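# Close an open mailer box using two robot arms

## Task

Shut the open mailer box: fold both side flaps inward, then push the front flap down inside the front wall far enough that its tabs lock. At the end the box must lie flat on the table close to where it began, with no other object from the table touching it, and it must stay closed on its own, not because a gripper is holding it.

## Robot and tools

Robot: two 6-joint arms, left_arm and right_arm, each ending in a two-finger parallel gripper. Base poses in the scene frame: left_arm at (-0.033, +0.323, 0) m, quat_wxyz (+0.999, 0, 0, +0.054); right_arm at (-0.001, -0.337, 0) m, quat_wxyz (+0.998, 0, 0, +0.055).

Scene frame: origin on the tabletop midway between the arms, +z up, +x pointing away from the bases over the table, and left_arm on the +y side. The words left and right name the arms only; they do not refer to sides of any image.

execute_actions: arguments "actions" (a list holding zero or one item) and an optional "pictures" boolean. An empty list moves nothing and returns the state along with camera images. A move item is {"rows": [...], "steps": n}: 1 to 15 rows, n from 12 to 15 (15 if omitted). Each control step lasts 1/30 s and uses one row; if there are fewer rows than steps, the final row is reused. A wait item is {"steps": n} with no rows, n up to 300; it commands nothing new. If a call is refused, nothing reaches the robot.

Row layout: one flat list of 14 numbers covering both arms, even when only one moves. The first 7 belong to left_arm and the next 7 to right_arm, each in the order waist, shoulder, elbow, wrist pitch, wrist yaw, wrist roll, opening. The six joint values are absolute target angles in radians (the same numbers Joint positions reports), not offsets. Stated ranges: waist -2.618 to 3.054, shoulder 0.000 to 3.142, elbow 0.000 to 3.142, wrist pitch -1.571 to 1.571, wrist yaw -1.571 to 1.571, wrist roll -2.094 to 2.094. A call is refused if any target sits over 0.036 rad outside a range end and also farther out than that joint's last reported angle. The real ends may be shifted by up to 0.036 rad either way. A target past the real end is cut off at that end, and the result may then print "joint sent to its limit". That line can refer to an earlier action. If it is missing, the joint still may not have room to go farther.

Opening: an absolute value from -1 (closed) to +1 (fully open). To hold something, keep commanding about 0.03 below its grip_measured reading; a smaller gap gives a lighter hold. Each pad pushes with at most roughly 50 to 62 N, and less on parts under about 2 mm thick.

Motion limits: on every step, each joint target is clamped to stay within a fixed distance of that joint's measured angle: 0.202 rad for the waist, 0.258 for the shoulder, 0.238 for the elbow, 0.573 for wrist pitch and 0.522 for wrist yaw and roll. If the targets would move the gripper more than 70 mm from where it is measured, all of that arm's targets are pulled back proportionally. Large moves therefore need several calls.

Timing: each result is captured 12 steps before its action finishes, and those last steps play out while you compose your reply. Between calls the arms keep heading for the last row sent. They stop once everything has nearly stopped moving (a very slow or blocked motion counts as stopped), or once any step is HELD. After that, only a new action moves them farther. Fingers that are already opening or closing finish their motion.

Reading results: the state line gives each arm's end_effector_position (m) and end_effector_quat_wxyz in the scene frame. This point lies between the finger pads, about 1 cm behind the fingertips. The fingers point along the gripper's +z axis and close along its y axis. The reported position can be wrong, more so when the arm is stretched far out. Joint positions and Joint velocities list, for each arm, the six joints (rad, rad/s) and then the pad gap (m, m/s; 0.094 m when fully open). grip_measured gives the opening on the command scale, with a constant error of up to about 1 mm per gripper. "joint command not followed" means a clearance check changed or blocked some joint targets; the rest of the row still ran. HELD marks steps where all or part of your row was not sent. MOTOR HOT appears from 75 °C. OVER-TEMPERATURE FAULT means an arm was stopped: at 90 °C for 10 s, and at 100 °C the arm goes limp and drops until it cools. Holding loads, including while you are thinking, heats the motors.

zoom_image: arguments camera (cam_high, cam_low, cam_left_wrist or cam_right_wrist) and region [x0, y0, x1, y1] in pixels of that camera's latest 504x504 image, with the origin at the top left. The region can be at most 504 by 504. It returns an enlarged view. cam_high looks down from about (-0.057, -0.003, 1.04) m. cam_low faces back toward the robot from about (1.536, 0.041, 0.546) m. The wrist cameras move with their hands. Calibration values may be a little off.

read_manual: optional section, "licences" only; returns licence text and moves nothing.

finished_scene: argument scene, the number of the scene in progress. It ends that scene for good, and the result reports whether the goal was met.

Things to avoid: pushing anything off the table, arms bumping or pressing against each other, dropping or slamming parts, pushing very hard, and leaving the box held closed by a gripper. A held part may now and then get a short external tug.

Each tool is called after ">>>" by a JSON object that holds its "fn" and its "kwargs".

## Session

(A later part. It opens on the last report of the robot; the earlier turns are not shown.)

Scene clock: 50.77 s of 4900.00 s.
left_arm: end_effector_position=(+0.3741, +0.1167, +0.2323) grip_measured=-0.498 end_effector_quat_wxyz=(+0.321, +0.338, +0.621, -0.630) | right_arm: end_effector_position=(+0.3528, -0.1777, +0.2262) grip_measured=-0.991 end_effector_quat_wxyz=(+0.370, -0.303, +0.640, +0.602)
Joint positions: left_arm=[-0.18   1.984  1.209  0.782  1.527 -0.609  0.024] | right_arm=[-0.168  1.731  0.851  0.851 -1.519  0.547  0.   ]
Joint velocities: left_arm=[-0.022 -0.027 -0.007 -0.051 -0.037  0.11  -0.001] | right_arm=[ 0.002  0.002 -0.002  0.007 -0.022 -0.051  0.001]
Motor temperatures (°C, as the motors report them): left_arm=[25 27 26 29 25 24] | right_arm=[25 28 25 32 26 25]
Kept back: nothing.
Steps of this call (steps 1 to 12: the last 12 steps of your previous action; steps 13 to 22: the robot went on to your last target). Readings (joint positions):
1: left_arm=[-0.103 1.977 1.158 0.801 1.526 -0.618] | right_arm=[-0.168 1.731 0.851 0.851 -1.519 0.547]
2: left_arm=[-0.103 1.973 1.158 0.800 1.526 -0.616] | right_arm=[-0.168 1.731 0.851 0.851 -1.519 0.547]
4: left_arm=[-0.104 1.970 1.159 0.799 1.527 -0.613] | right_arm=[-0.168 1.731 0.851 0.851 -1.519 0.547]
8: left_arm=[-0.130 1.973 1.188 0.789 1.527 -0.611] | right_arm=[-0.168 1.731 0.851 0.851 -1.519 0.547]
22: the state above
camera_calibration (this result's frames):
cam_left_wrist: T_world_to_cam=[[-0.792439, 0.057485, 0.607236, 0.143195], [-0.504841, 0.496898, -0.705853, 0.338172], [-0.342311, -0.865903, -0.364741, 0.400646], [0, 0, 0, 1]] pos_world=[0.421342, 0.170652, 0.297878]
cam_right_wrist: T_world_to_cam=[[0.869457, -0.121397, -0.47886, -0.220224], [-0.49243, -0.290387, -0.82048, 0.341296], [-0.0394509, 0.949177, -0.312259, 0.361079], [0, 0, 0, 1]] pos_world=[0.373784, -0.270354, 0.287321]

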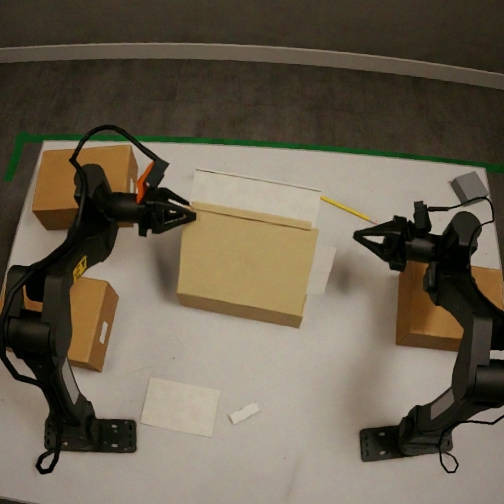

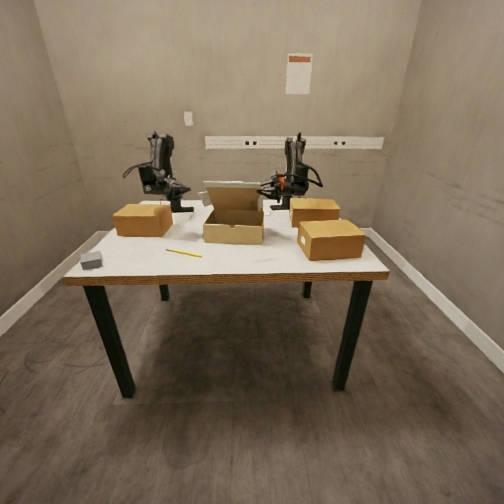

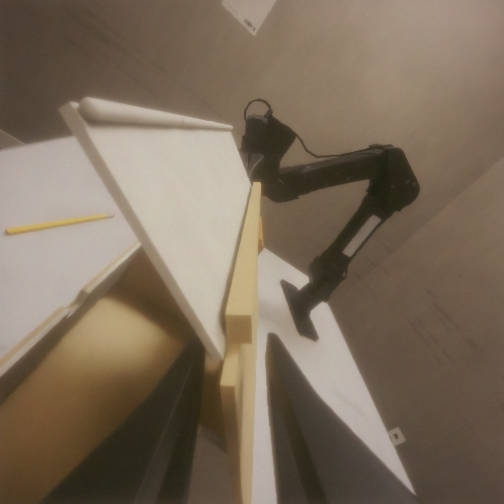

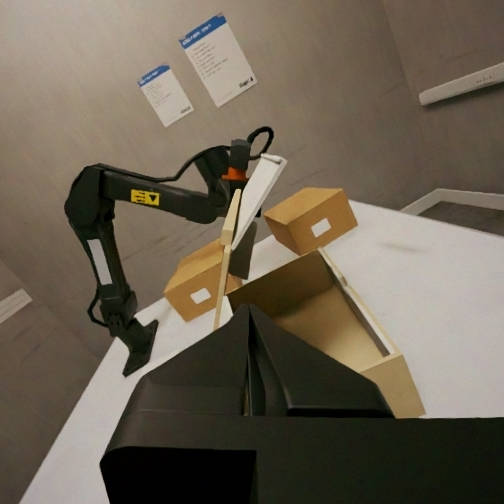

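>>> {"fn": "execute_actions", "kwargs": {"actions": [{"rows":[[-0.178,1.985,1.195,0.79,1.53,-0.63,-0.5,-0.16,1.71,0.85,0.87,-1.53,0.55,-1],[-0.178,1.985,1.18,0.8,1.53,-0.63,-0.5,-0.16,1.71,0.85,0.87,-1.53,0.55,-1],[-0.178,1.985,1.18,0.8,1.53,-0.63,-0.5,-0.16,1.71,0.85,0.87,-1.53,0.55,-1],[-0.178,1.985,1.18,0.8,1.53,-0.63,-0.5,-0.16,1.71,0.85,0.87,-1.53,0.55,-1],[-0.178,1.985,1.18,0.8,1.53,-0.63,-0.6,-0.16,1.71,0.85,0.87,-1.53,0.55,-1],[-0.178,1.985,1.18,0.8,1.53,-0.63,-0.7,-0.16,1.71,0.85,0.87,-1.53,0.55,-1],[-0.178,1.985,1.18,0.8,1.53,-0.63,-0.8,-0.16,1.71,0.85,0.87,-1.53,0.55,-1],[-0.178,1.985,1.18,0.8,1.53,-0.63,-0.88,-0.16,1.71,0.85,0.87,-1.53,0.55,-1],[-0.178,1.985,1.18,0.8,1.53,-0.63,-0.97,-0.16,1.71,0.85,0.87,-1.53,0.55,-1]],"steps":13}]}}

>>> {"fn": "execute_actions", "kwargs": {"actions": [{"steps":18}], "pictures": true}}

Scene clock: 51.63 s of 4900.00 s.
left_arm: end_effector_position=(+0.3741, +0.1167, +0.2323) grip_measured=-0.498 end_effector_quat_wxyz=(+0.320, +0.337, +0.622, -0.631) | right_arm: end_effector_position=(+0.3528, -0.1777, +0.2262) grip_measured=-0.991 end_effector_quat_wxyz=(+0.370, -0.303, +0.640, +0.602)
Joint positions: left_arm=[-0.18   1.984  1.209  0.782  1.527 -0.612  0.024] | right_arm=[-0.168  1.731  0.851  0.851 -1.519  0.547  0.   ]
Joint velocities: left_arm=[ 0.002 -0.017  0.012 -0.11  -0.037 -0.154 -0.001] | right_arm=[ 0.002 -0.002 -0.002 -0.007  0.022 -0.051  0.002]
Motor temperatures (°C, as the motors report them): left_arm=[25 27 26 29 25 24] | right_arm=[25 28 25 32 26 25]
Steps of this call (steps 1 to 15: the robot went on to your last target; steps 16 to 25: nothing new was sent; step 26: the first step of this action). Readings (joint positions):
26: the state above

Scene clock: 52.23 s of 4900.00 s.
left_arm: end_effector_position=(+0.3690, +0.1170, +0.2254) grip_measured=-0.936 end_effector_quat_wxyz=(+0.297, +0.322, +0.630, -0.641) | right_arm: end_effector_position=(+0.3528, -0.1777, +0.2262) grip_measured=-0.991 end_effector_quat_wxyz=(+0.370, -0.303, +0.640, +0.602)
Joint positions: left_arm=[-0.18   1.984  1.184  0.786  1.537 -0.651  0.003] | right_arm=[-0.168  1.731  0.851  0.851 -1.519  0.547  0.   ]
Joint velocities: left_arm=[ 0.007 -0.012 -0.007  0.007 -0.022  0.007 -0.001] | right_arm=[-0.002 -0.007  0.007  0.037 -0.037  0.022  0.   ]
Motor temperatures (°C, as the motors report them): left_arm=[25 27 26 30 25 24] | right_arm=[25 28 25 32 26 25]
Kept back: nothing.
Steps of this call (steps 1 to 12: the last 12 steps of your previous action; steps 13 to 18: the robot went on to your last target). Readings (joint positions):
1: left_arm=[-0.180 1.984 1.205 0.784 1.527 -0.615] | right_arm=[-0.168 1.731 0.851 0.851 -1.519 0.547]
2: left_arm=[-0.180 1.984 1.200 0.786 1.527 -0.617] | right_arm=[-0.168 1.731 0.851 0.851 -1.519 0.547]
4: left_arm=[-0.180 1.984 1.189 0.787 1.527 -0.621] | right_arm=[-0.168 1.731 0.851 0.851 -1.519 0.547]
8: left_arm=[-0.180 1.984 1.184 0.787 1.529 -0.628] | right_arm=[-0.168 1.731 0.851 0.851 -1.519 0.547]
18: the state above
camera_calibration (this result's frames):
cam_left_wrist: T_world_to_cam=[[-0.752367, 0.0633705, 0.655689, 0.117005], [-0.542934, 0.504027, -0.671699, 0.336129], [-0.373051, -0.86136, -0.344807, 0.402972], [0, 0, 0, 1]] pos_world=[0.420855, 0.170271, 0.288006]
cam_right_wrist: T_world_to_cam=[[0.869457, -0.121397, -0.47886, -0.220224], [-0.49243, -0.290387, -0.82048, 0.341296], [-0.0394509, 0.949177, -0.312259, 0.361079], [0, 0, 0, 1]] pos_world=[0.373784, -0.270354, 0.287321]

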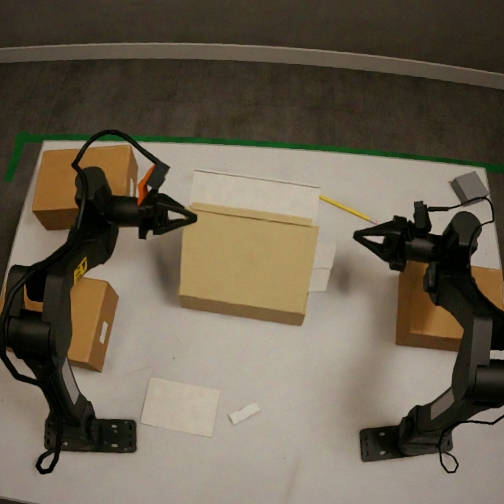

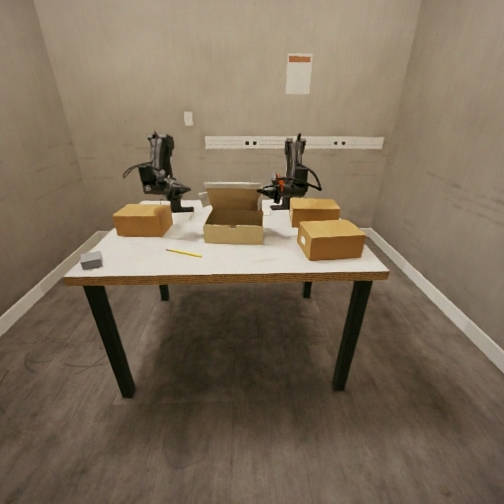

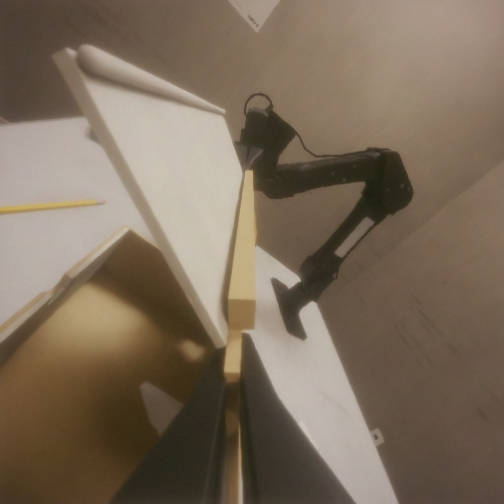

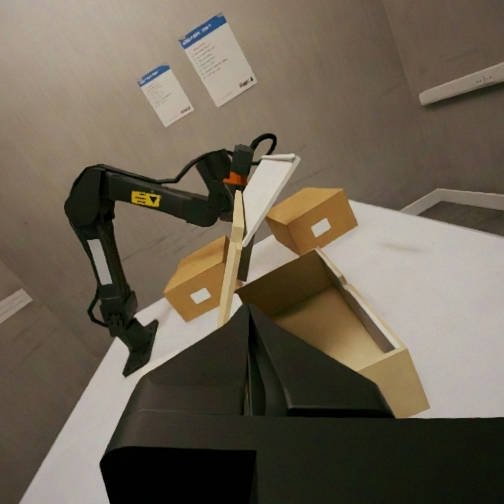

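>>> {"fn": "execute_actions", "kwargs": {"actions": [{"rows":[[-0.181,1.955,1.16,0.8,1.525,-0.64,-0.97,-0.17,1.70,0.83,0.89,-1.53,0.54,-1],[-0.182,1.93,1.135,0.8,1.52,-0.63,-0.97,-0.17,1.69,0.80,0.91,-1.53,0.53,-1],[-0.184,1.905,1.11,0.805,1.51,-0.62,-0.97,-0.17,1.68,0.77,0.93,-1.53,0.52,-1],[-0.186,1.88,1.085,0.81,1.50,-0.61,-0.97,-0.17,1.67,0.74,0.95,-1.53,0.51,-1],[-0.188,1.855,1.06,0.81,1.49,-0.595,-0.97,-0.17,1.66,0.71,0.98,-1.53,0.5,-1],[-0.19,1.83,1.035,0.815,1.48,-0.58,-0.97,-0.17,1.66,0.68,1.01,-1.53,0.49,-1],[-0.192,1.81,1.01,0.82,1.47,-0.565,-0.97,-0.17,1.66,0.65,1.04,-1.53,0.49,-1],[-0.194,1.785,0.985,0.82,1.46,-0.55,-0.97,-0.17,1.66,0.62,1.07,-1.53,0.49,-1],[-0.196,1.76,0.96,0.825,1.45,-0.535,-0.97,-0.17,1.66,0.595,1.1,-1.53,0.49,-1],[-0.198,1.74,0.935,0.83,1.44,-0.52,-0.97,-0.17,1.665,0.57,1.125,-1.53,0.49,-1],[-0.2,1.715,0.91,0.83,1.43,-0.505,-0.97,-0.17,1.67,0.55,1.15,-1.53,0.49,-1],[-0.2,1.69,0.885,0.835,1.42,-0.49,-0.97,-0.15,1.67,0.55,1.15,-1.53,0.49,-1],[-0.2,1.67,0.865,0.84,1.41,-0.475,-0.97,-0.13,1.67,0.55,1.15,-1.53,0.49,-1],[-0.2,1.65,0.845,0.84,1.40,-0.465,-0.97,-0.12,1.67,0.55,1.15,-1.53,0.49,-1],[-0.2,1.64,0.83,0.84,1.40,-0.46,-0.97,-0.11,1.67,0.55,1.15,-1.53,0.49,-1]],"steps":15}]}}

>>> {"fn": "execute_actions", "kwargs": {"actions": [{"steps":28}], "pictures": true}}

Scene clock: 54.57 s of 4900.00 s.
left_arm: end_effector_position=(+0.3655, +0.1173, +0.2242) grip_measured=-0.936 end_effector_quat_wxyz=(+0.296, +0.314, +0.634, -0.642) | right_arm: end_effector_position=(+0.3480, -0.1774, +0.2234) grip_measured=-0.991 end_effector_quat_wxyz=(+0.373, -0.305, +0.638, +0.600)
Joint positions: left_arm=[-0.18   1.967  1.157  0.786  1.526 -0.655  0.003] | right_arm=[-0.168  1.722  0.824  0.872 -1.519  0.543  0.   ]
Joint velocities: left_arm=[ 0.012 -0.398 -0.574 -0.037 -0.242 -0.022 -0.   ] | right_arm=[-0.002 -0.217 -0.593  0.315  0.022 -0.095 -0.002]
Motor temperatures (°C, as the motors report them): left_arm=[25 27 26 30 25 24] | right_arm=[25 28 25 32 26 25]
Steps of this call (steps 1 to 15: the robot went on to your last target; steps 16 to 67: nothing new was sent; steps 68 to 70: the first 3 steps of this action). Readings (joint positions):
68: left_arm=[-0.180 1.983 1.182 0.786 1.537 -0.653] | right_arm=[-0.168 1.731 0.849 0.854 -1.520 0.547]
69: left_arm=[-0.180 1.978 1.174 0.786 1.534 -0.655] | right_arm=[-0.168 1.729 0.841 0.862 -1.519 0.546]
70: the state above

Scene clock: 55.50 s of 4900.00 s.
left_arm: end_effector_position=(+0.3052, +0.1219, +0.2464) grip_measured=-0.937 end_effector_quat_wxyz=(+0.394, +0.344, +0.617, -0.588) | right_arm: end_effector_position=(+0.2865, -0.1592, +0.1847) grip_measured=-0.991 end_effector_quat_wxyz=(+0.377, -0.345, +0.617, +0.598)
Joint positions: left_arm=[-0.185  1.657  0.842  0.833  1.412 -0.491  0.003] | right_arm=[-0.117  1.681  0.55   1.13  -1.524  0.498  0.   ]
Joint velocities: left_arm=[ 0.007 -0.002 -0.002  0.066  0.051 -0.051  0.001] | right_arm=[-0.037 -0.002 -0.017  0.037 -0.11   0.051 -0.001]
Motor temperatures (°C, as the motors report them): left_arm=[25 27 26 30 25 24] | right_arm=[25 28 25 32 26 25]
Kept back: nothing.
Steps of this call (steps 1 to 12: the last 12 steps of your previous action; steps 13 to 28: the robot went on to your last target). Readings (joint positions):
1: left_arm=[-0.180 1.949 1.135 0.786 1.518 -0.653] | right_arm=[-0.168 1.713 0.800 0.885 -1.519 0.539]
2: left_arm=[-0.180 1.928 1.111 0.786 1.509 -0.649] | right_arm=[-0.168 1.702 0.771 0.900 -1.519 0.533]
4: left_arm=[-0.180 1.877 1.061 0.791 1.492 -0.631] | right_arm=[-0.168 1.685 0.710 0.938 -1.521 0.521]
8: left_arm=[-0.181 1.777 0.963 0.809 1.458 -0.577] | right_arm=[-0.168 1.681 0.594 1.029 -1.523 0.507]
28: the state above
camera_calibration (this result's frames):
cam_left_wrist: T_world_to_cam=[[-0.865779, -0.0343437, 0.499247, 0.139994], [-0.460674, 0.444375, -0.768317, 0.319089], [-0.195466, -0.895182, -0.400552, 0.354336], [0, 0, 0, 1]] pos_world=[0.337461, 0.180207, 0.3172]
cam_right_wrist: T_world_to_cam=[[0.909341, -0.0729326, -0.40961, -0.196744], [-0.410318, -0.320096, -0.853919, 0.257855], [-0.068836, 0.944574, -0.321002, 0.337229], [0, 0, 0, 1]] pos_world=[0.307924, -0.250349, 0.247851]

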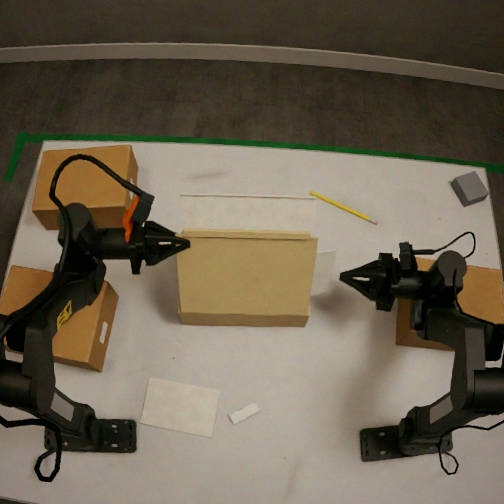

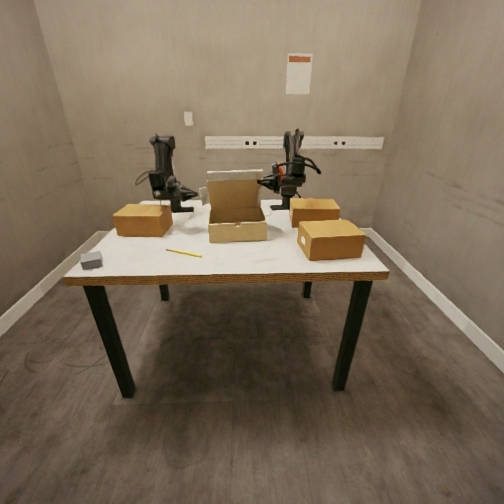

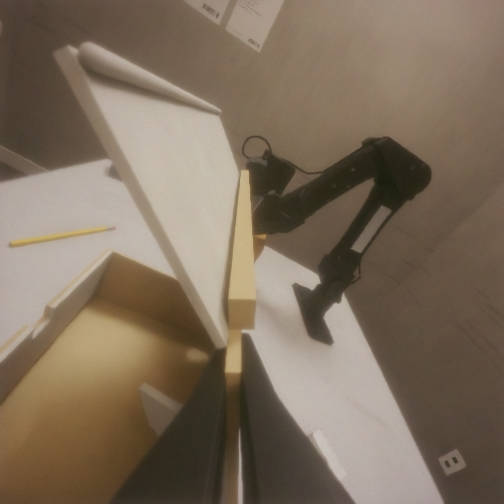

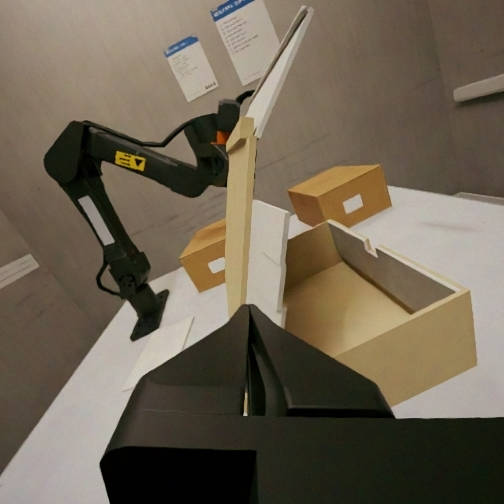

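>>> {"fn": "execute_actions", "kwargs": {"actions": [{"rows":[[-0.19,1.655,0.84,0.84,1.41,-0.48,-0.97,-0.095,1.69,0.58,1.14,-1.53,0.49,-1],[-0.19,1.66,0.84,0.84,1.41,-0.48,-0.97,-0.08,1.70,0.59,1.14,-1.53,0.49,-1],[-0.19,1.665,0.84,0.84,1.41,-0.48,-0.97,-0.065,1.71,0.60,1.14,-1.53,0.49,-1],[-0.19,1.67,0.84,0.84,1.41,-0.48,-0.97,-0.05,1.72,0.61,1.14,-1.53,0.49,-1],[-0.19,1.67,0.84,0.84,1.41,-0.48,-0.97,-0.04,1.73,0.62,1.14,-1.53,0.49,-1],[-0.19,1.67,0.84,0.84,1.41,-0.48,-0.97,-0.04,1.745,0.635,1.14,-1.53,0.49,-1],[-0.19,1.67,0.84,0.84,1.41,-0.48,-0.97,-0.04,1.76,0.65,1.14,-1.53,0.49,-1],[-0.19,1.67,0.84,0.84,1.41,-0.48,-0.97,-0.04,1.775,0.66,1.14,-1.53,0.49,-1]],"steps":14}]}}

>>> {"fn": "execute_actions", "kwargs": {"actions": [{"steps":20}], "pictures": true}}

>>> {"fn": "zoom_image", "kwargs": {"camera": "cam_high", "region": [280,220,400,340]}}

Scene clock: 58.30 s of 4900.00 s.
left_arm: end_effector_position=(+0.3052, +0.1219, +0.2464) grip_measured=-0.937 end_effector_quat_wxyz=(+0.394, +0.343, +0.617, -0.589) | right_arm: end_effector_position=(+0.2860, -0.1577, +0.1848) grip_measured=-0.991 end_effector_quat_wxyz=(+0.375, -0.347, +0.616, +0.599)
Joint positions: left_arm=[-0.185  1.657  0.842  0.833  1.412 -0.492  0.003] | right_arm=[-0.111  1.683  0.552  1.131 -1.525  0.498  0.   ]
Joint velocities: left_arm=[ 0.012  0.002 -0.007 -0.051  0.095 -0.037 -0.002] | right_arm=[ 0.164  0.09   0.095 -0.066 -0.037  0.007  0.001]
Motor temperatures (°C, as the motors report them): left_arm=[25 27 26 30 25 24] | right_arm=[25 28 25 32 26 25]
Steps of this call (steps 1 to 30: the robot went on to your last target; steps 31 to 82: nothing new was sent; steps 83 to 84: the first 2 steps of this action). Readings (joint positions):
83: left_arm=[-0.185 1.657 0.842 0.833 1.412 -0.491] | right_arm=[-0.115 1.681 0.550 1.131 -1.524 0.498]
84: the state above

Scene clock: 58.97 s of 4900.00 s.
left_arm: end_effector_position=(+0.3052, +0.1219, +0.2464) grip_measured=-0.937 end_effector_quat_wxyz=(+0.393, +0.343, +0.617, -0.589) | right_arm: end_effector_position=(+0.2956, -0.1377, +0.1793) grip_measured=-0.991 end_effector_quat_wxyz=(+0.353, -0.366, +0.605, +0.613)
Joint positions: left_arm=[-0.185  1.657  0.842  0.833  1.412 -0.493  0.003] | right_arm=[-0.045  1.774  0.636  1.131 -1.526  0.498  0.   ]
Joint velocities: left_arm=[ 0.007  0.002 -0.012 -0.007 -0.037  0.051 -0.   ] | right_arm=[-0.002 -0.017 -0.002  0.022  0.007  0.066  0.001]
Motor temperatures (°C, as the motors report them): left_arm=[25 27 26 30 25 24] | right_arm=[25 28 25 32 26 25]
Kept back: nothing.
Steps of this call (steps 1 to 12: the last 12 steps of your previous action; steps 13 to 20: the robot went on to your last target). Readings (joint positions):
1: left_arm=[-0.185 1.657 0.842 0.833 1.412 -0.492] | right_arm=[-0.102 1.688 0.558 1.131 -1.525 0.498]
2: left_arm=[-0.185 1.657 0.842 0.833 1.412 -0.492] | right_arm=[-0.090 1.696 0.567 1.131 -1.525 0.498]
4: left_arm=[-0.185 1.657 0.842 0.833 1.412 -0.492] | right_arm=[-0.062 1.717 0.589 1.131 -1.525 0.498]
8: left_arm=[-0.185 1.657 0.842 0.833 1.412 -0.492] | right_arm=[-0.045 1.766 0.633 1.131 -1.526 0.498]
20: the state above
camera_calibration (this result's frames):
cam_left_wrist: T_world_to_cam=[[-0.864447, -0.0342273, 0.501557, 0.139004], [-0.462713, 0.444211, -0.767185, 0.319453], [-0.196538, -0.895268, -0.399834, 0.354496], [0, 0, 0, 1]] pos_world=[0.337649, 0.180223, 0.317101]
cam_right_wrist: T_world_to_cam=[[0.909886, -0.00634665, -0.41481, -0.195655], [-0.390663, -0.349581, -0.851572, 0.253595], [-0.139605, 0.936885, -0.320558, 0.335589], [0, 0, 0, 1]] pos_world=[0.323944, -0.226998, 0.242371]

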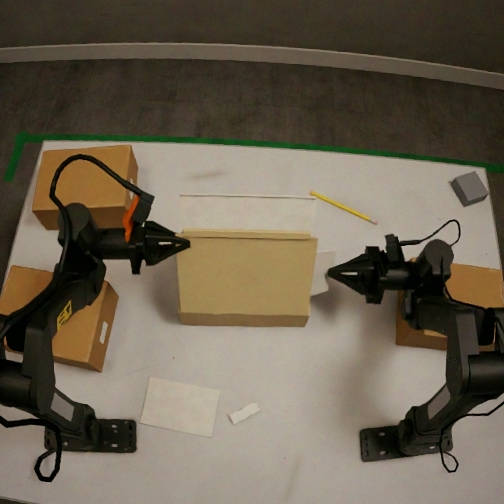

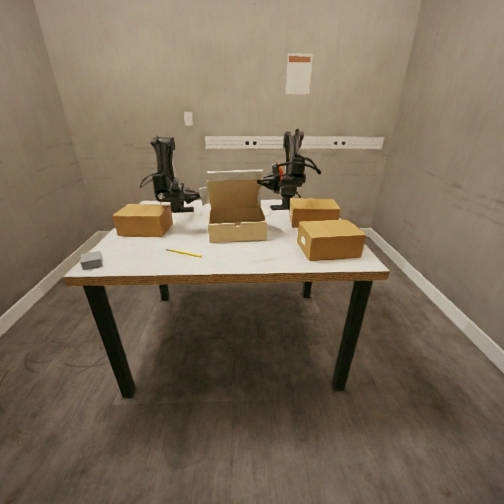

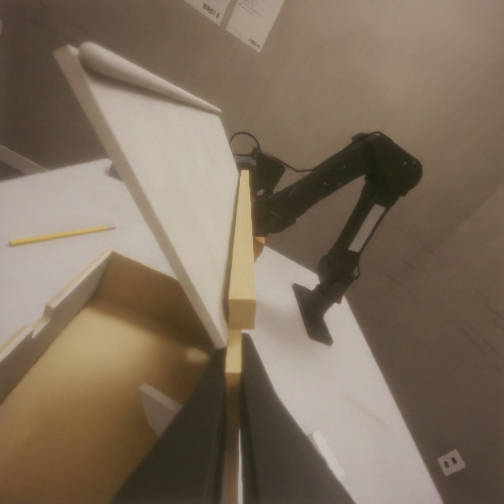

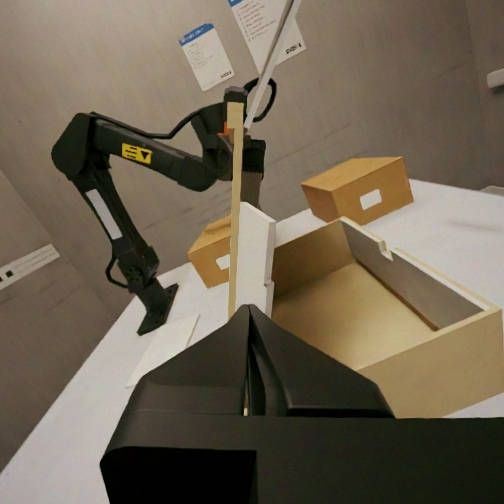

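Region (280, 220, 400, 340) of cam_high's 504x504 image, scaled by 4.200, with more detail than that image has.

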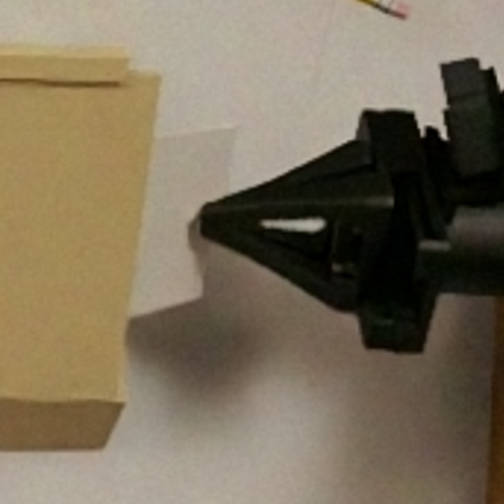

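>>> {"fn": "execute_actions", "kwargs": {"actions": [{"rows":[[-0.195,1.67,0.84,0.84,1.42,-0.47,-0.97,-0.035,1.78,0.665,1.14,-1.51,0.49,-1],[-0.195,1.67,0.84,0.84,1.43,-0.47,-0.97,-0.03,1.785,0.67,1.14,-1.50,0.49,-1],[-0.195,1.67,0.84,0.84,1.44,-0.46,-0.97,-0.025,1.79,0.675,1.14,-1.49,0.49,-1],[-0.2,1.67,0.84,0.84,1.45,-0.46,-0.97,-0.02,1.795,0.68,1.14,-1.48,0.49,-1],[-0.2,1.67,0.84,0.84,1.46,-0.45,-0.97,-0.015,1.80,0.685,1.14,-1.47,0.49,-1],[-0.2,1.67,0.84,0.84,1.47,-0.45,-0.97,-0.01,1.805,0.69,1.14,-1.46,0.49,-1],[-0.2,1.67,0.84,0.84,1.48,-0.45,-0.97,-0.005,1.81,0.695,1.14,-1.45,0.49,-1],[-0.2,1.67,0.84,0.84,1.49,-0.45,-0.97,0.0,1.815,0.70,1.14,-1.45,0.49,-1]],"steps":14}]}}

>>> {"fn": "execute_actions", "kwargs": {"actions": [{"steps":22}], "pictures": true}}

>>> {"fn": "zoom_image", "kwargs": {"camera": "cam_high", "region": [280,220,400,340]}}

Scene clock: 59.83 s of 4900.00 s.
left_arm: end_effector_position=(+0.3051, +0.1219, +0.2464) grip_measured=-0.937 end_effector_quat_wxyz=(+0.393, +0.343, +0.617, -0.589) | right_arm: end_effector_position=(+0.2958, -0.1375, +0.1795) grip_measured=-0.991 end_effector_quat_wxyz=(+0.353, -0.366, +0.605, +0.613)
Joint positions: left_arm=[-0.185  1.657  0.842  0.833  1.413 -0.493  0.003] | right_arm=[-0.045  1.774  0.637  1.131 -1.525  0.498  0.   ]
Joint velocities: left_arm=[ 0.007 -0.022  0.012 -0.051  0.037  0.007  0.   ] | right_arm=[-0.007  0.051  0.037 -0.007 -0.007 -0.022 -0.001]
Motor temperatures (°C, as the motors report them): left_arm=[25 27 26 30 25 24] | right_arm=[25 28 25 32 26 25]
Steps of this call (steps 1 to 15: the robot went on to your last target; steps 16 to 24: nothing new was sent; steps 25 to 26: the first 2 steps of this action). Readings (joint positions):
25: left_arm=[-0.185 1.657 0.842 0.833 1.412 -0.493] | right_arm=[-0.045 1.774 0.636 1.131 -1.526 0.498]
26: the state above

Scene clock: 60.57 s of 4900.00 s.
left_arm: end_effector_position=(+0.3028, +0.1217, +0.2464) grip_measured=-0.937 end_effector_quat_wxyz=(+0.391, +0.349, +0.614, -0.590) | right_arm: end_effector_position=(+0.3010, -0.1291, +0.1790) grip_measured=-0.992 end_effector_quat_wxyz=(+0.350, -0.372, +0.601, +0.614)
Joint positions: left_arm=[-0.185  1.657  0.842  0.833  1.426 -0.486  0.003] | right_arm=[-0.019  1.804  0.671  1.131 -1.515  0.497  0.   ]
Joint velocities: left_arm=[ 0.007  0.012 -0.002 -0.051 -0.037 -0.022 -0.001] | right_arm=[-0.002 -0.007 -0.002  0.007 -0.022 -0.022  0.001]
Motor temperatures (°C, as the motors report them): left_arm=[25 27 26 30 25 24] | right_arm=[25 28 25 32 26 25]
Kept back: nothing.
Steps of this call (steps 1 to 12: the last 12 steps of your previous action; steps 13 to 22: the robot went on to your last target). Readings (joint positions):
1: left_arm=[-0.185 1.657 0.842 0.833 1.415 -0.492] | right_arm=[-0.043 1.776 0.640 1.131 -1.525 0.497]
2: left_arm=[-0.185 1.657 0.842 0.833 1.417 -0.492] | right_arm=[-0.040 1.779 0.644 1.131 -1.523 0.497]
4: left_arm=[-0.185 1.657 0.842 0.833 1.421 -0.488] | right_arm=[-0.032 1.788 0.654 1.131 -1.519 0.497]
8: left_arm=[-0.185 1.657 0.842 0.833 1.426 -0.486] | right_arm=[-0.019 1.803 0.670 1.131 -1.515 0.497]
22: the state above
camera_calibration (this result's frames):
cam_left_wrist: T_world_to_cam=[[-0.86845, -0.0227464, 0.495255, 0.138278], [-0.451005, 0.451089, -0.770138, 0.314716], [-0.205886, -0.892189, -0.402007, 0.356825], [0, 0, 0, 1]] pos_world=[0.335491, 0.179536, 0.317338]
cam_right_wrist: T_world_to_cam=[[0.912695, 0.0077548, -0.408567, -0.200772], [-0.379444, -0.355051, -0.854377, 0.254888], [-0.151688, 0.934815, -0.321111, 0.331641], [0, 0, 0, 1]] pos_world=[0.330266, -0.217967, 0.242236]

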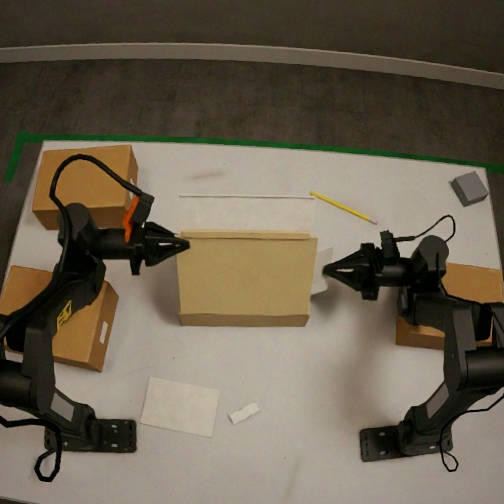

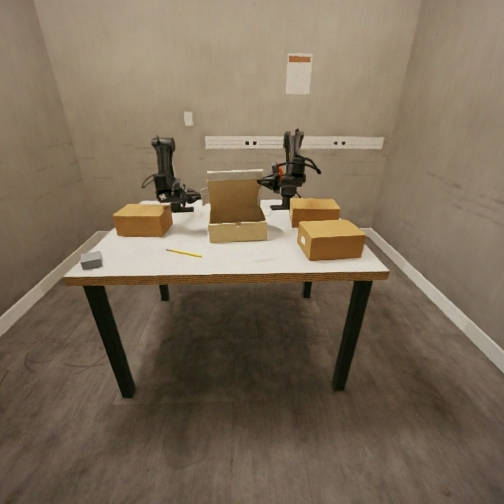

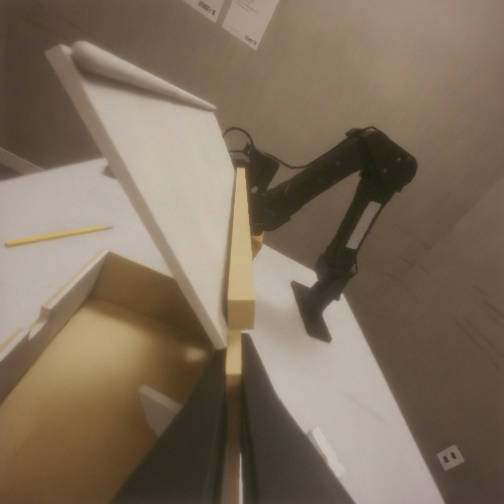

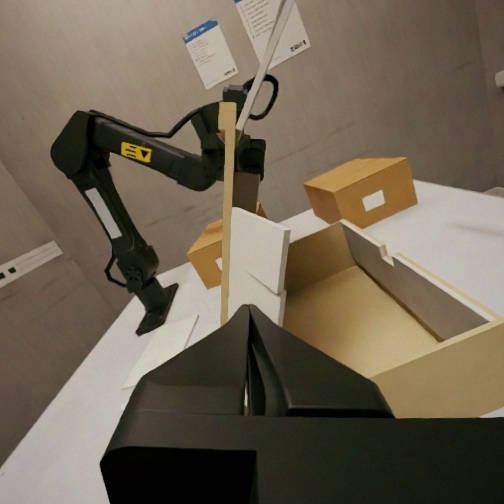

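Region (280, 220, 400, 340) of cam_high's 504x504 image, scaled by 4.200, with more detail than that image has.

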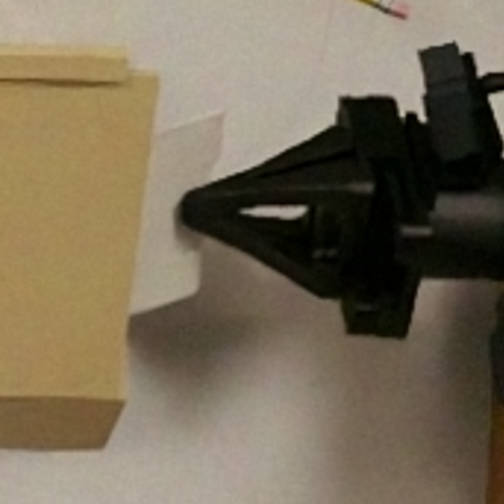

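Folding. More forward, then in.

>>> {"fn": "execute_actions", "kwargs": {"actions": [{"rows":[[-0.2,1.67,0.84,0.84,1.49,-0.45,-0.97,0.0,1.825,0.71,1.14,-1.46,0.49,-1],[-0.2,1.67,0.84,0.84,1.49,-0.45,-0.97,0.0,1.835,0.72,1.14,-1.46,0.49,-1],[-0.2,1.67,0.84,0.84,1.49,-0.45,-0.97,0.005,1.845,0.73,1.14,-1.46,0.49,-1],[-0.2,1.67,0.84,0.84,1.49,-0.45,-0.97,0.01,1.855,0.74,1.14,-1.46,0.49,-1],[-0.2,1.67,0.84,0.84,1.49,-0.45,-0.97,0.018,1.862,0.748,1.14,-1.46,0.49,-1],[-0.2,1.67,0.84,0.84,1.49,-0.45,-0.97,0.026,1.87,0.755,1.14,-1.46,0.49,-1]],"steps":13}]}}

>>> {"fn": "execute_actions", "kwargs": {"actions": [{"steps":22}], "pictures": true}}

Scene clock: 61.30 s of 4900.00 s.
left_arm: end_effector_position=(+0.3028, +0.1217, +0.2464) grip_measured=-0.937 end_effector_quat_wxyz=(+0.391, +0.349, +0.614, -0.590) | right_arm: end_effector_position=(+0.3012, -0.1290, +0.1790) grip_measured=-0.992 end_effector_quat_wxyz=(+0.350, -0.372, +0.601, +0.614)
Joint positions: left_arm=[-0.185  1.657  0.842  0.833  1.426 -0.486  0.003] | right_arm=[-0.019  1.805  0.672  1.132 -1.515  0.497  0.   ]
Joint velocities: left_arm=[-0.012 -0.007  0.002  0.022  0.007  0.051 -0.001] | right_arm=[ 0.007  0.051  0.061 -0.007 -0.051 -0.022 -0.   ]
Motor temperatures (°C, as the motors report them): left_arm=[25 27 26 30 25 24] | right_arm=[25 28 25 32 26 25]
Steps of this call (steps 1 to 15: the robot went on to your last target; steps 16 to 21: nothing new was sent; step 22: the first step of this action). Readings (joint positions):
22: the state above

Scene clock: 62.03 s of 4900.00 s.
left_arm: end_effector_position=(+0.3029, +0.1218, +0.2464) grip_measured=-0.937 end_effector_quat_wxyz=(+0.392, +0.350, +0.614, -0.589) | right_arm: end_effector_position=(+0.3104, -0.1201, +0.1755) grip_measured=-0.992 end_effector_quat_wxyz=(+0.344, -0.380, +0.596, +0.618)
Joint positions: left_arm=[-0.185  1.657  0.842  0.833  1.425 -0.484  0.003] | right_arm=[ 0.005  1.86   0.729  1.133 -1.515  0.497  0.   ]
Joint velocities: left_arm=[-0.012  0.007 -0.017  0.022  0.081 -0.066 -0.001] | right_arm=[ 0.007 -0.012 -0.002 -0.022  0.037  0.022 -0.   ]
Motor temperatures (°C, as the motors report them): left_arm=[25 27 26 30 25 24] | right_arm=[25 28 25 32 26 25]
Kept back: nothing.
Steps of this call (steps 1 to 12: the last 12 steps of your previous action; steps 13 to 22: the robot went on to your last target). Readings (joint positions):
1: left_arm=[-0.185 1.657 0.842 0.833 1.426 -0.486] | right_arm=[-0.019 1.809 0.677 1.132 -1.516 0.497]
2: left_arm=[-0.185 1.657 0.842 0.833 1.426 -0.486] | right_arm=[-0.018 1.816 0.684 1.133 -1.518 0.497]
4: left_arm=[-0.185 1.657 0.842 0.833 1.425 -0.486] | right_arm=[-0.012 1.834 0.703 1.133 -1.519 0.497]
8: left_arm=[-0.185 1.657 0.842 0.833 1.425 -0.485] | right_arm=[0.005 1.859 0.728 1.133 -1.515 0.497]
22: the state above
camera_calibration (this result's frames):
cam_left_wrist: T_world_to_cam=[[-0.869372, -0.0234714, 0.4936, 0.13917], [-0.449886, 0.450834, -0.770942, 0.314665], [-0.204436, -0.892299, -0.402502, 0.356558], [0, 0, 0, 1]] pos_world=[0.335448, 0.179562, 0.317409]
cam_right_wrist: T_world_to_cam=[[0.913326, 0.0298113, -0.406137, -0.208795], [-0.368535, -0.363803, -0.85547, 0.25439], [-0.173256, 0.930999, -0.321284, 0.329787], [0, 0, 0, 1]] pos_world=[0.341588, -0.20826, 0.238779]

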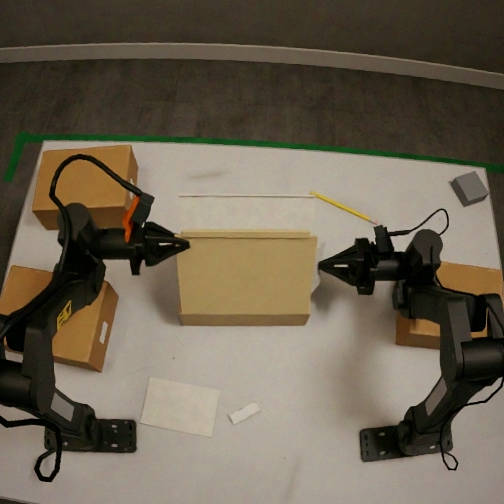

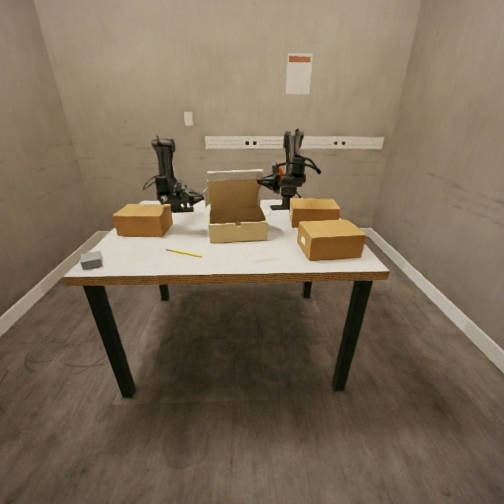

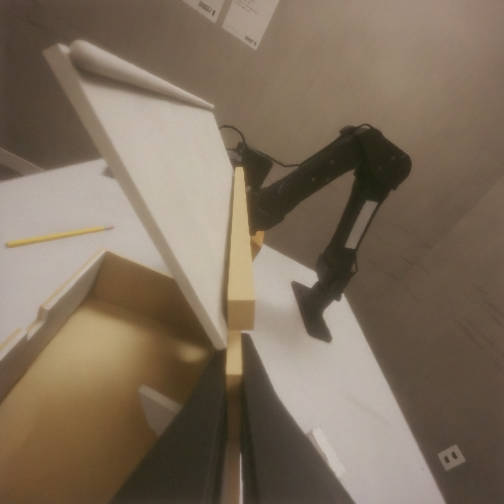

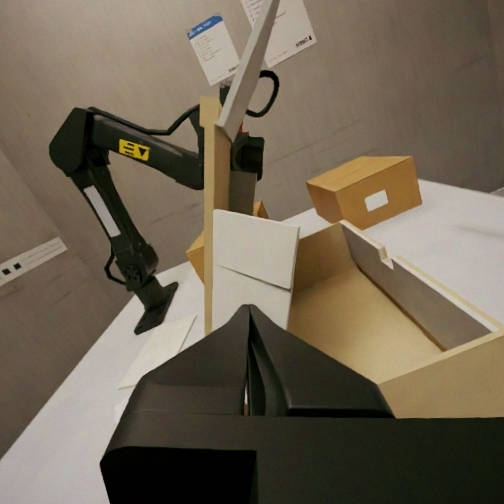

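>>> {"fn": "execute_actions", "kwargs": {"actions": [{"rows":[[-0.2,1.67,0.84,0.84,1.48,-0.45,-0.97,0.035,1.875,0.76,1.14,-1.445,0.49,-1],[-0.2,1.67,0.84,0.84,1.47,-0.46,-0.97,0.045,1.88,0.765,1.14,-1.435,0.49,-1],[-0.205,1.67,0.84,0.84,1.46,-0.46,-0.97,0.055,1.885,0.77,1.14,-1.425,0.49,-1],[-0.205,1.67,0.84,0.84,1.45,-0.47,-0.97,0.065,1.885,0.77,1.14,-1.415,0.49,-1],[-0.205,1.67,0.84,0.84,1.44,-0.47,-0.97,0.075,1.885,0.77,1.14,-1.41,0.49,-1],[-0.205,1.67,0.84,0.84,1.43,-0.48,-0.97,0.085,1.885,0.77,1.14,-1.405,0.49,-1],[-0.205,1.67,0.84,0.84,1.42,-0.48,-0.97,0.095,1.885,0.77,1.14,-1.40,0.49,-1],[-0.205,1.67,0.84,0.84,1.41,-0.49,-0.97,0.105,1.885,0.77,1.14,-1.40,0.49,-1],[-0.205,1.67,0.84,0.84,1.40,-0.49,-0.97,0.115,1.885,0.77,1.14,-1.40,0.49,-1],[-0.205,1.67,0.84,0.84,1.39,-0.49,-0.97,0.125,1.885,0.77,1.14,-1.40,0.49,-1],[-0.205,1.67,0.84,0.84,1.39,-0.49,-0.97,0.135,1.885,0.77,1.14,-1.40,0.49,-1]],"steps":15}]}}

>>> {"fn": "execute_actions", "kwargs": {"actions": [{"steps":22}], "pictures": true}}

>>> {"fn": "zoom_image", "kwargs": {"camera": "cam_low", "region": [180,150,300,250]}}

Scene clock: 63.10 s of 4900.00 s.
left_arm: end_effector_position=(+0.3034, +0.1218, +0.2464) grip_measured=-0.937 end_effector_quat_wxyz=(+0.393, +0.349, +0.614, -0.589) | right_arm: end_effector_position=(+0.3112, -0.1173, +0.1752) grip_measured=-0.992 end_effector_quat_wxyz=(+0.344, -0.380, +0.596, +0.618)
Joint positions: left_arm=[-0.185  1.657  0.842  0.833  1.423 -0.484  0.003] | right_arm=[ 0.013  1.864  0.732  1.134 -1.506  0.497  0.   ]
Joint velocities: left_arm=[-0.007  0.002  0.002 -0.066 -0.081 -0.007  0.   ] | right_arm=[ 0.164  0.11   0.12  -0.007  0.081  0.037  0.001]
Motor temperatures (°C, as the motors report them): left_arm=[25 27 26 30 25 24] | right_arm=[25 28 25 32 26 25]
Steps of this call (steps 1 to 15: the robot went on to your last target; steps 16 to 29: nothing new was sent; steps 30 to 32: the first 3 steps of this action). Readings (joint positions):
30: left_arm=[-0.185 1.657 0.842 0.833 1.425 -0.484] | right_arm=[0.006 1.860 0.729 1.133 -1.514 0.497]
31: left_arm=[-0.185 1.657 0.842 0.833 1.425 -0.484] | right_arm=[0.009 1.861 0.729 1.134 -1.511 0.497]
32: the state above

Scene clock: 63.83 s of 4900.00 s.
left_arm: end_effector_position=(+0.3060, +0.1220, +0.2465) grip_measured=-0.937 end_effector_quat_wxyz=(+0.393, +0.340, +0.619, -0.589) | right_arm: end_effector_position=(+0.3137, -0.0870, +0.1709) grip_measured=-0.992 end_effector_quat_wxyz=(+0.348, -0.370, +0.603, +0.615)
Joint positions: left_arm=[-0.185  1.657  0.842  0.834  1.408 -0.498  0.003] | right_arm=[ 0.105  1.886  0.744  1.134 -1.389  0.497  0.   ]
Joint velocities: left_arm=[-0.002 -0.022  0.007 -0.037  0.051  0.037 -0.   ] | right_arm=[ 0.007 -0.022 -0.012  0.007  0.007 -0.007  0.001]
Motor temperatures (°C, as the motors report them): left_arm=[25 27 26 30 25 24] | right_arm=[25 28 25 32 26 25]
Kept back: nothing.
Steps of this call (steps 1 to 12: the last 12 steps of your previous action; steps 13 to 22: the robot went on to your last target). Readings (joint positions):
1: left_arm=[-0.185 1.657 0.842 0.833 1.421 -0.486] | right_arm=[0.020 1.869 0.737 1.134 -1.499 0.497]
2: left_arm=[-0.185 1.657 0.842 0.833 1.419 -0.487] | right_arm=[0.029 1.872 0.740 1.134 -1.490 0.497]
4: left_arm=[-0.185 1.657 0.842 0.833 1.414 -0.491] | right_arm=[0.047 1.877 0.743 1.134 -1.471 0.497]
8: left_arm=[-0.185 1.657 0.842 0.833 1.407 -0.498] | right_arm=[0.076 1.877 0.744 1.134 -1.437 0.497]
22: the state above
camera_calibration (this result's frames):
cam_left_wrist: T_world_to_cam=[[-0.86219, -0.0375571, 0.505192, 0.138424], [-0.467774, 0.441841, -0.765483, 0.321256], [-0.194465, -0.896307, -0.398519, 0.353903], [0, 0, 0, 1]] pos_world=[0.338445, 0.18046, 0.317022]
cam_right_wrist: T_world_to_cam=[[0.909798, 0.00567726, -0.415013, -0.21423], [-0.386008, -0.355891, -0.851081, 0.269157], [-0.152531, 0.93451, -0.321598, 0.291948], [0, 0, 0, 1]] pos_world=[0.343334, -0.175821, 0.234057]

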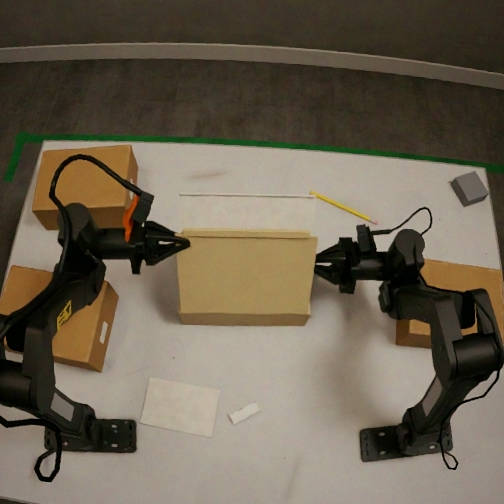

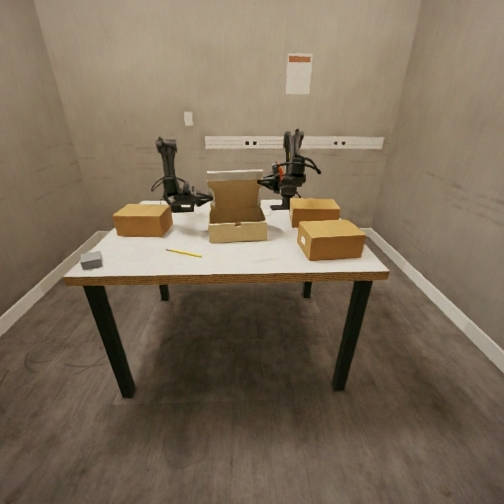

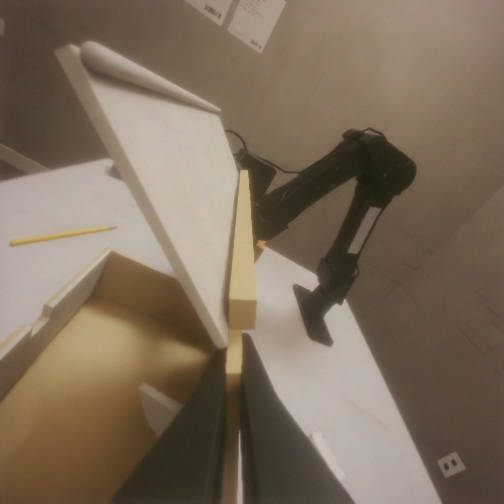

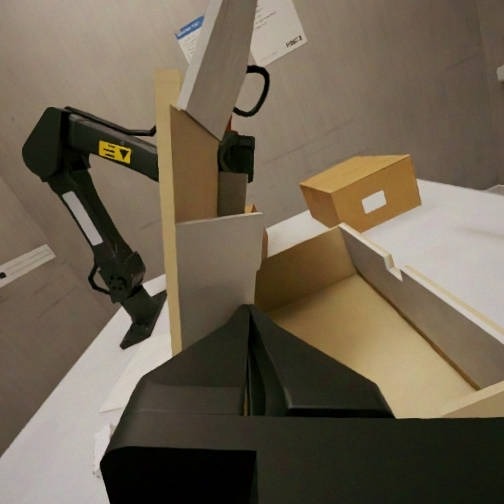

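Region (180, 150, 300, 250) of cam_low's 504x504 image, scaled by 4.200, with more detail than that image has.

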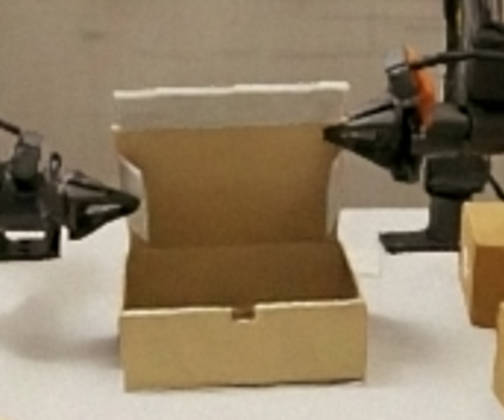

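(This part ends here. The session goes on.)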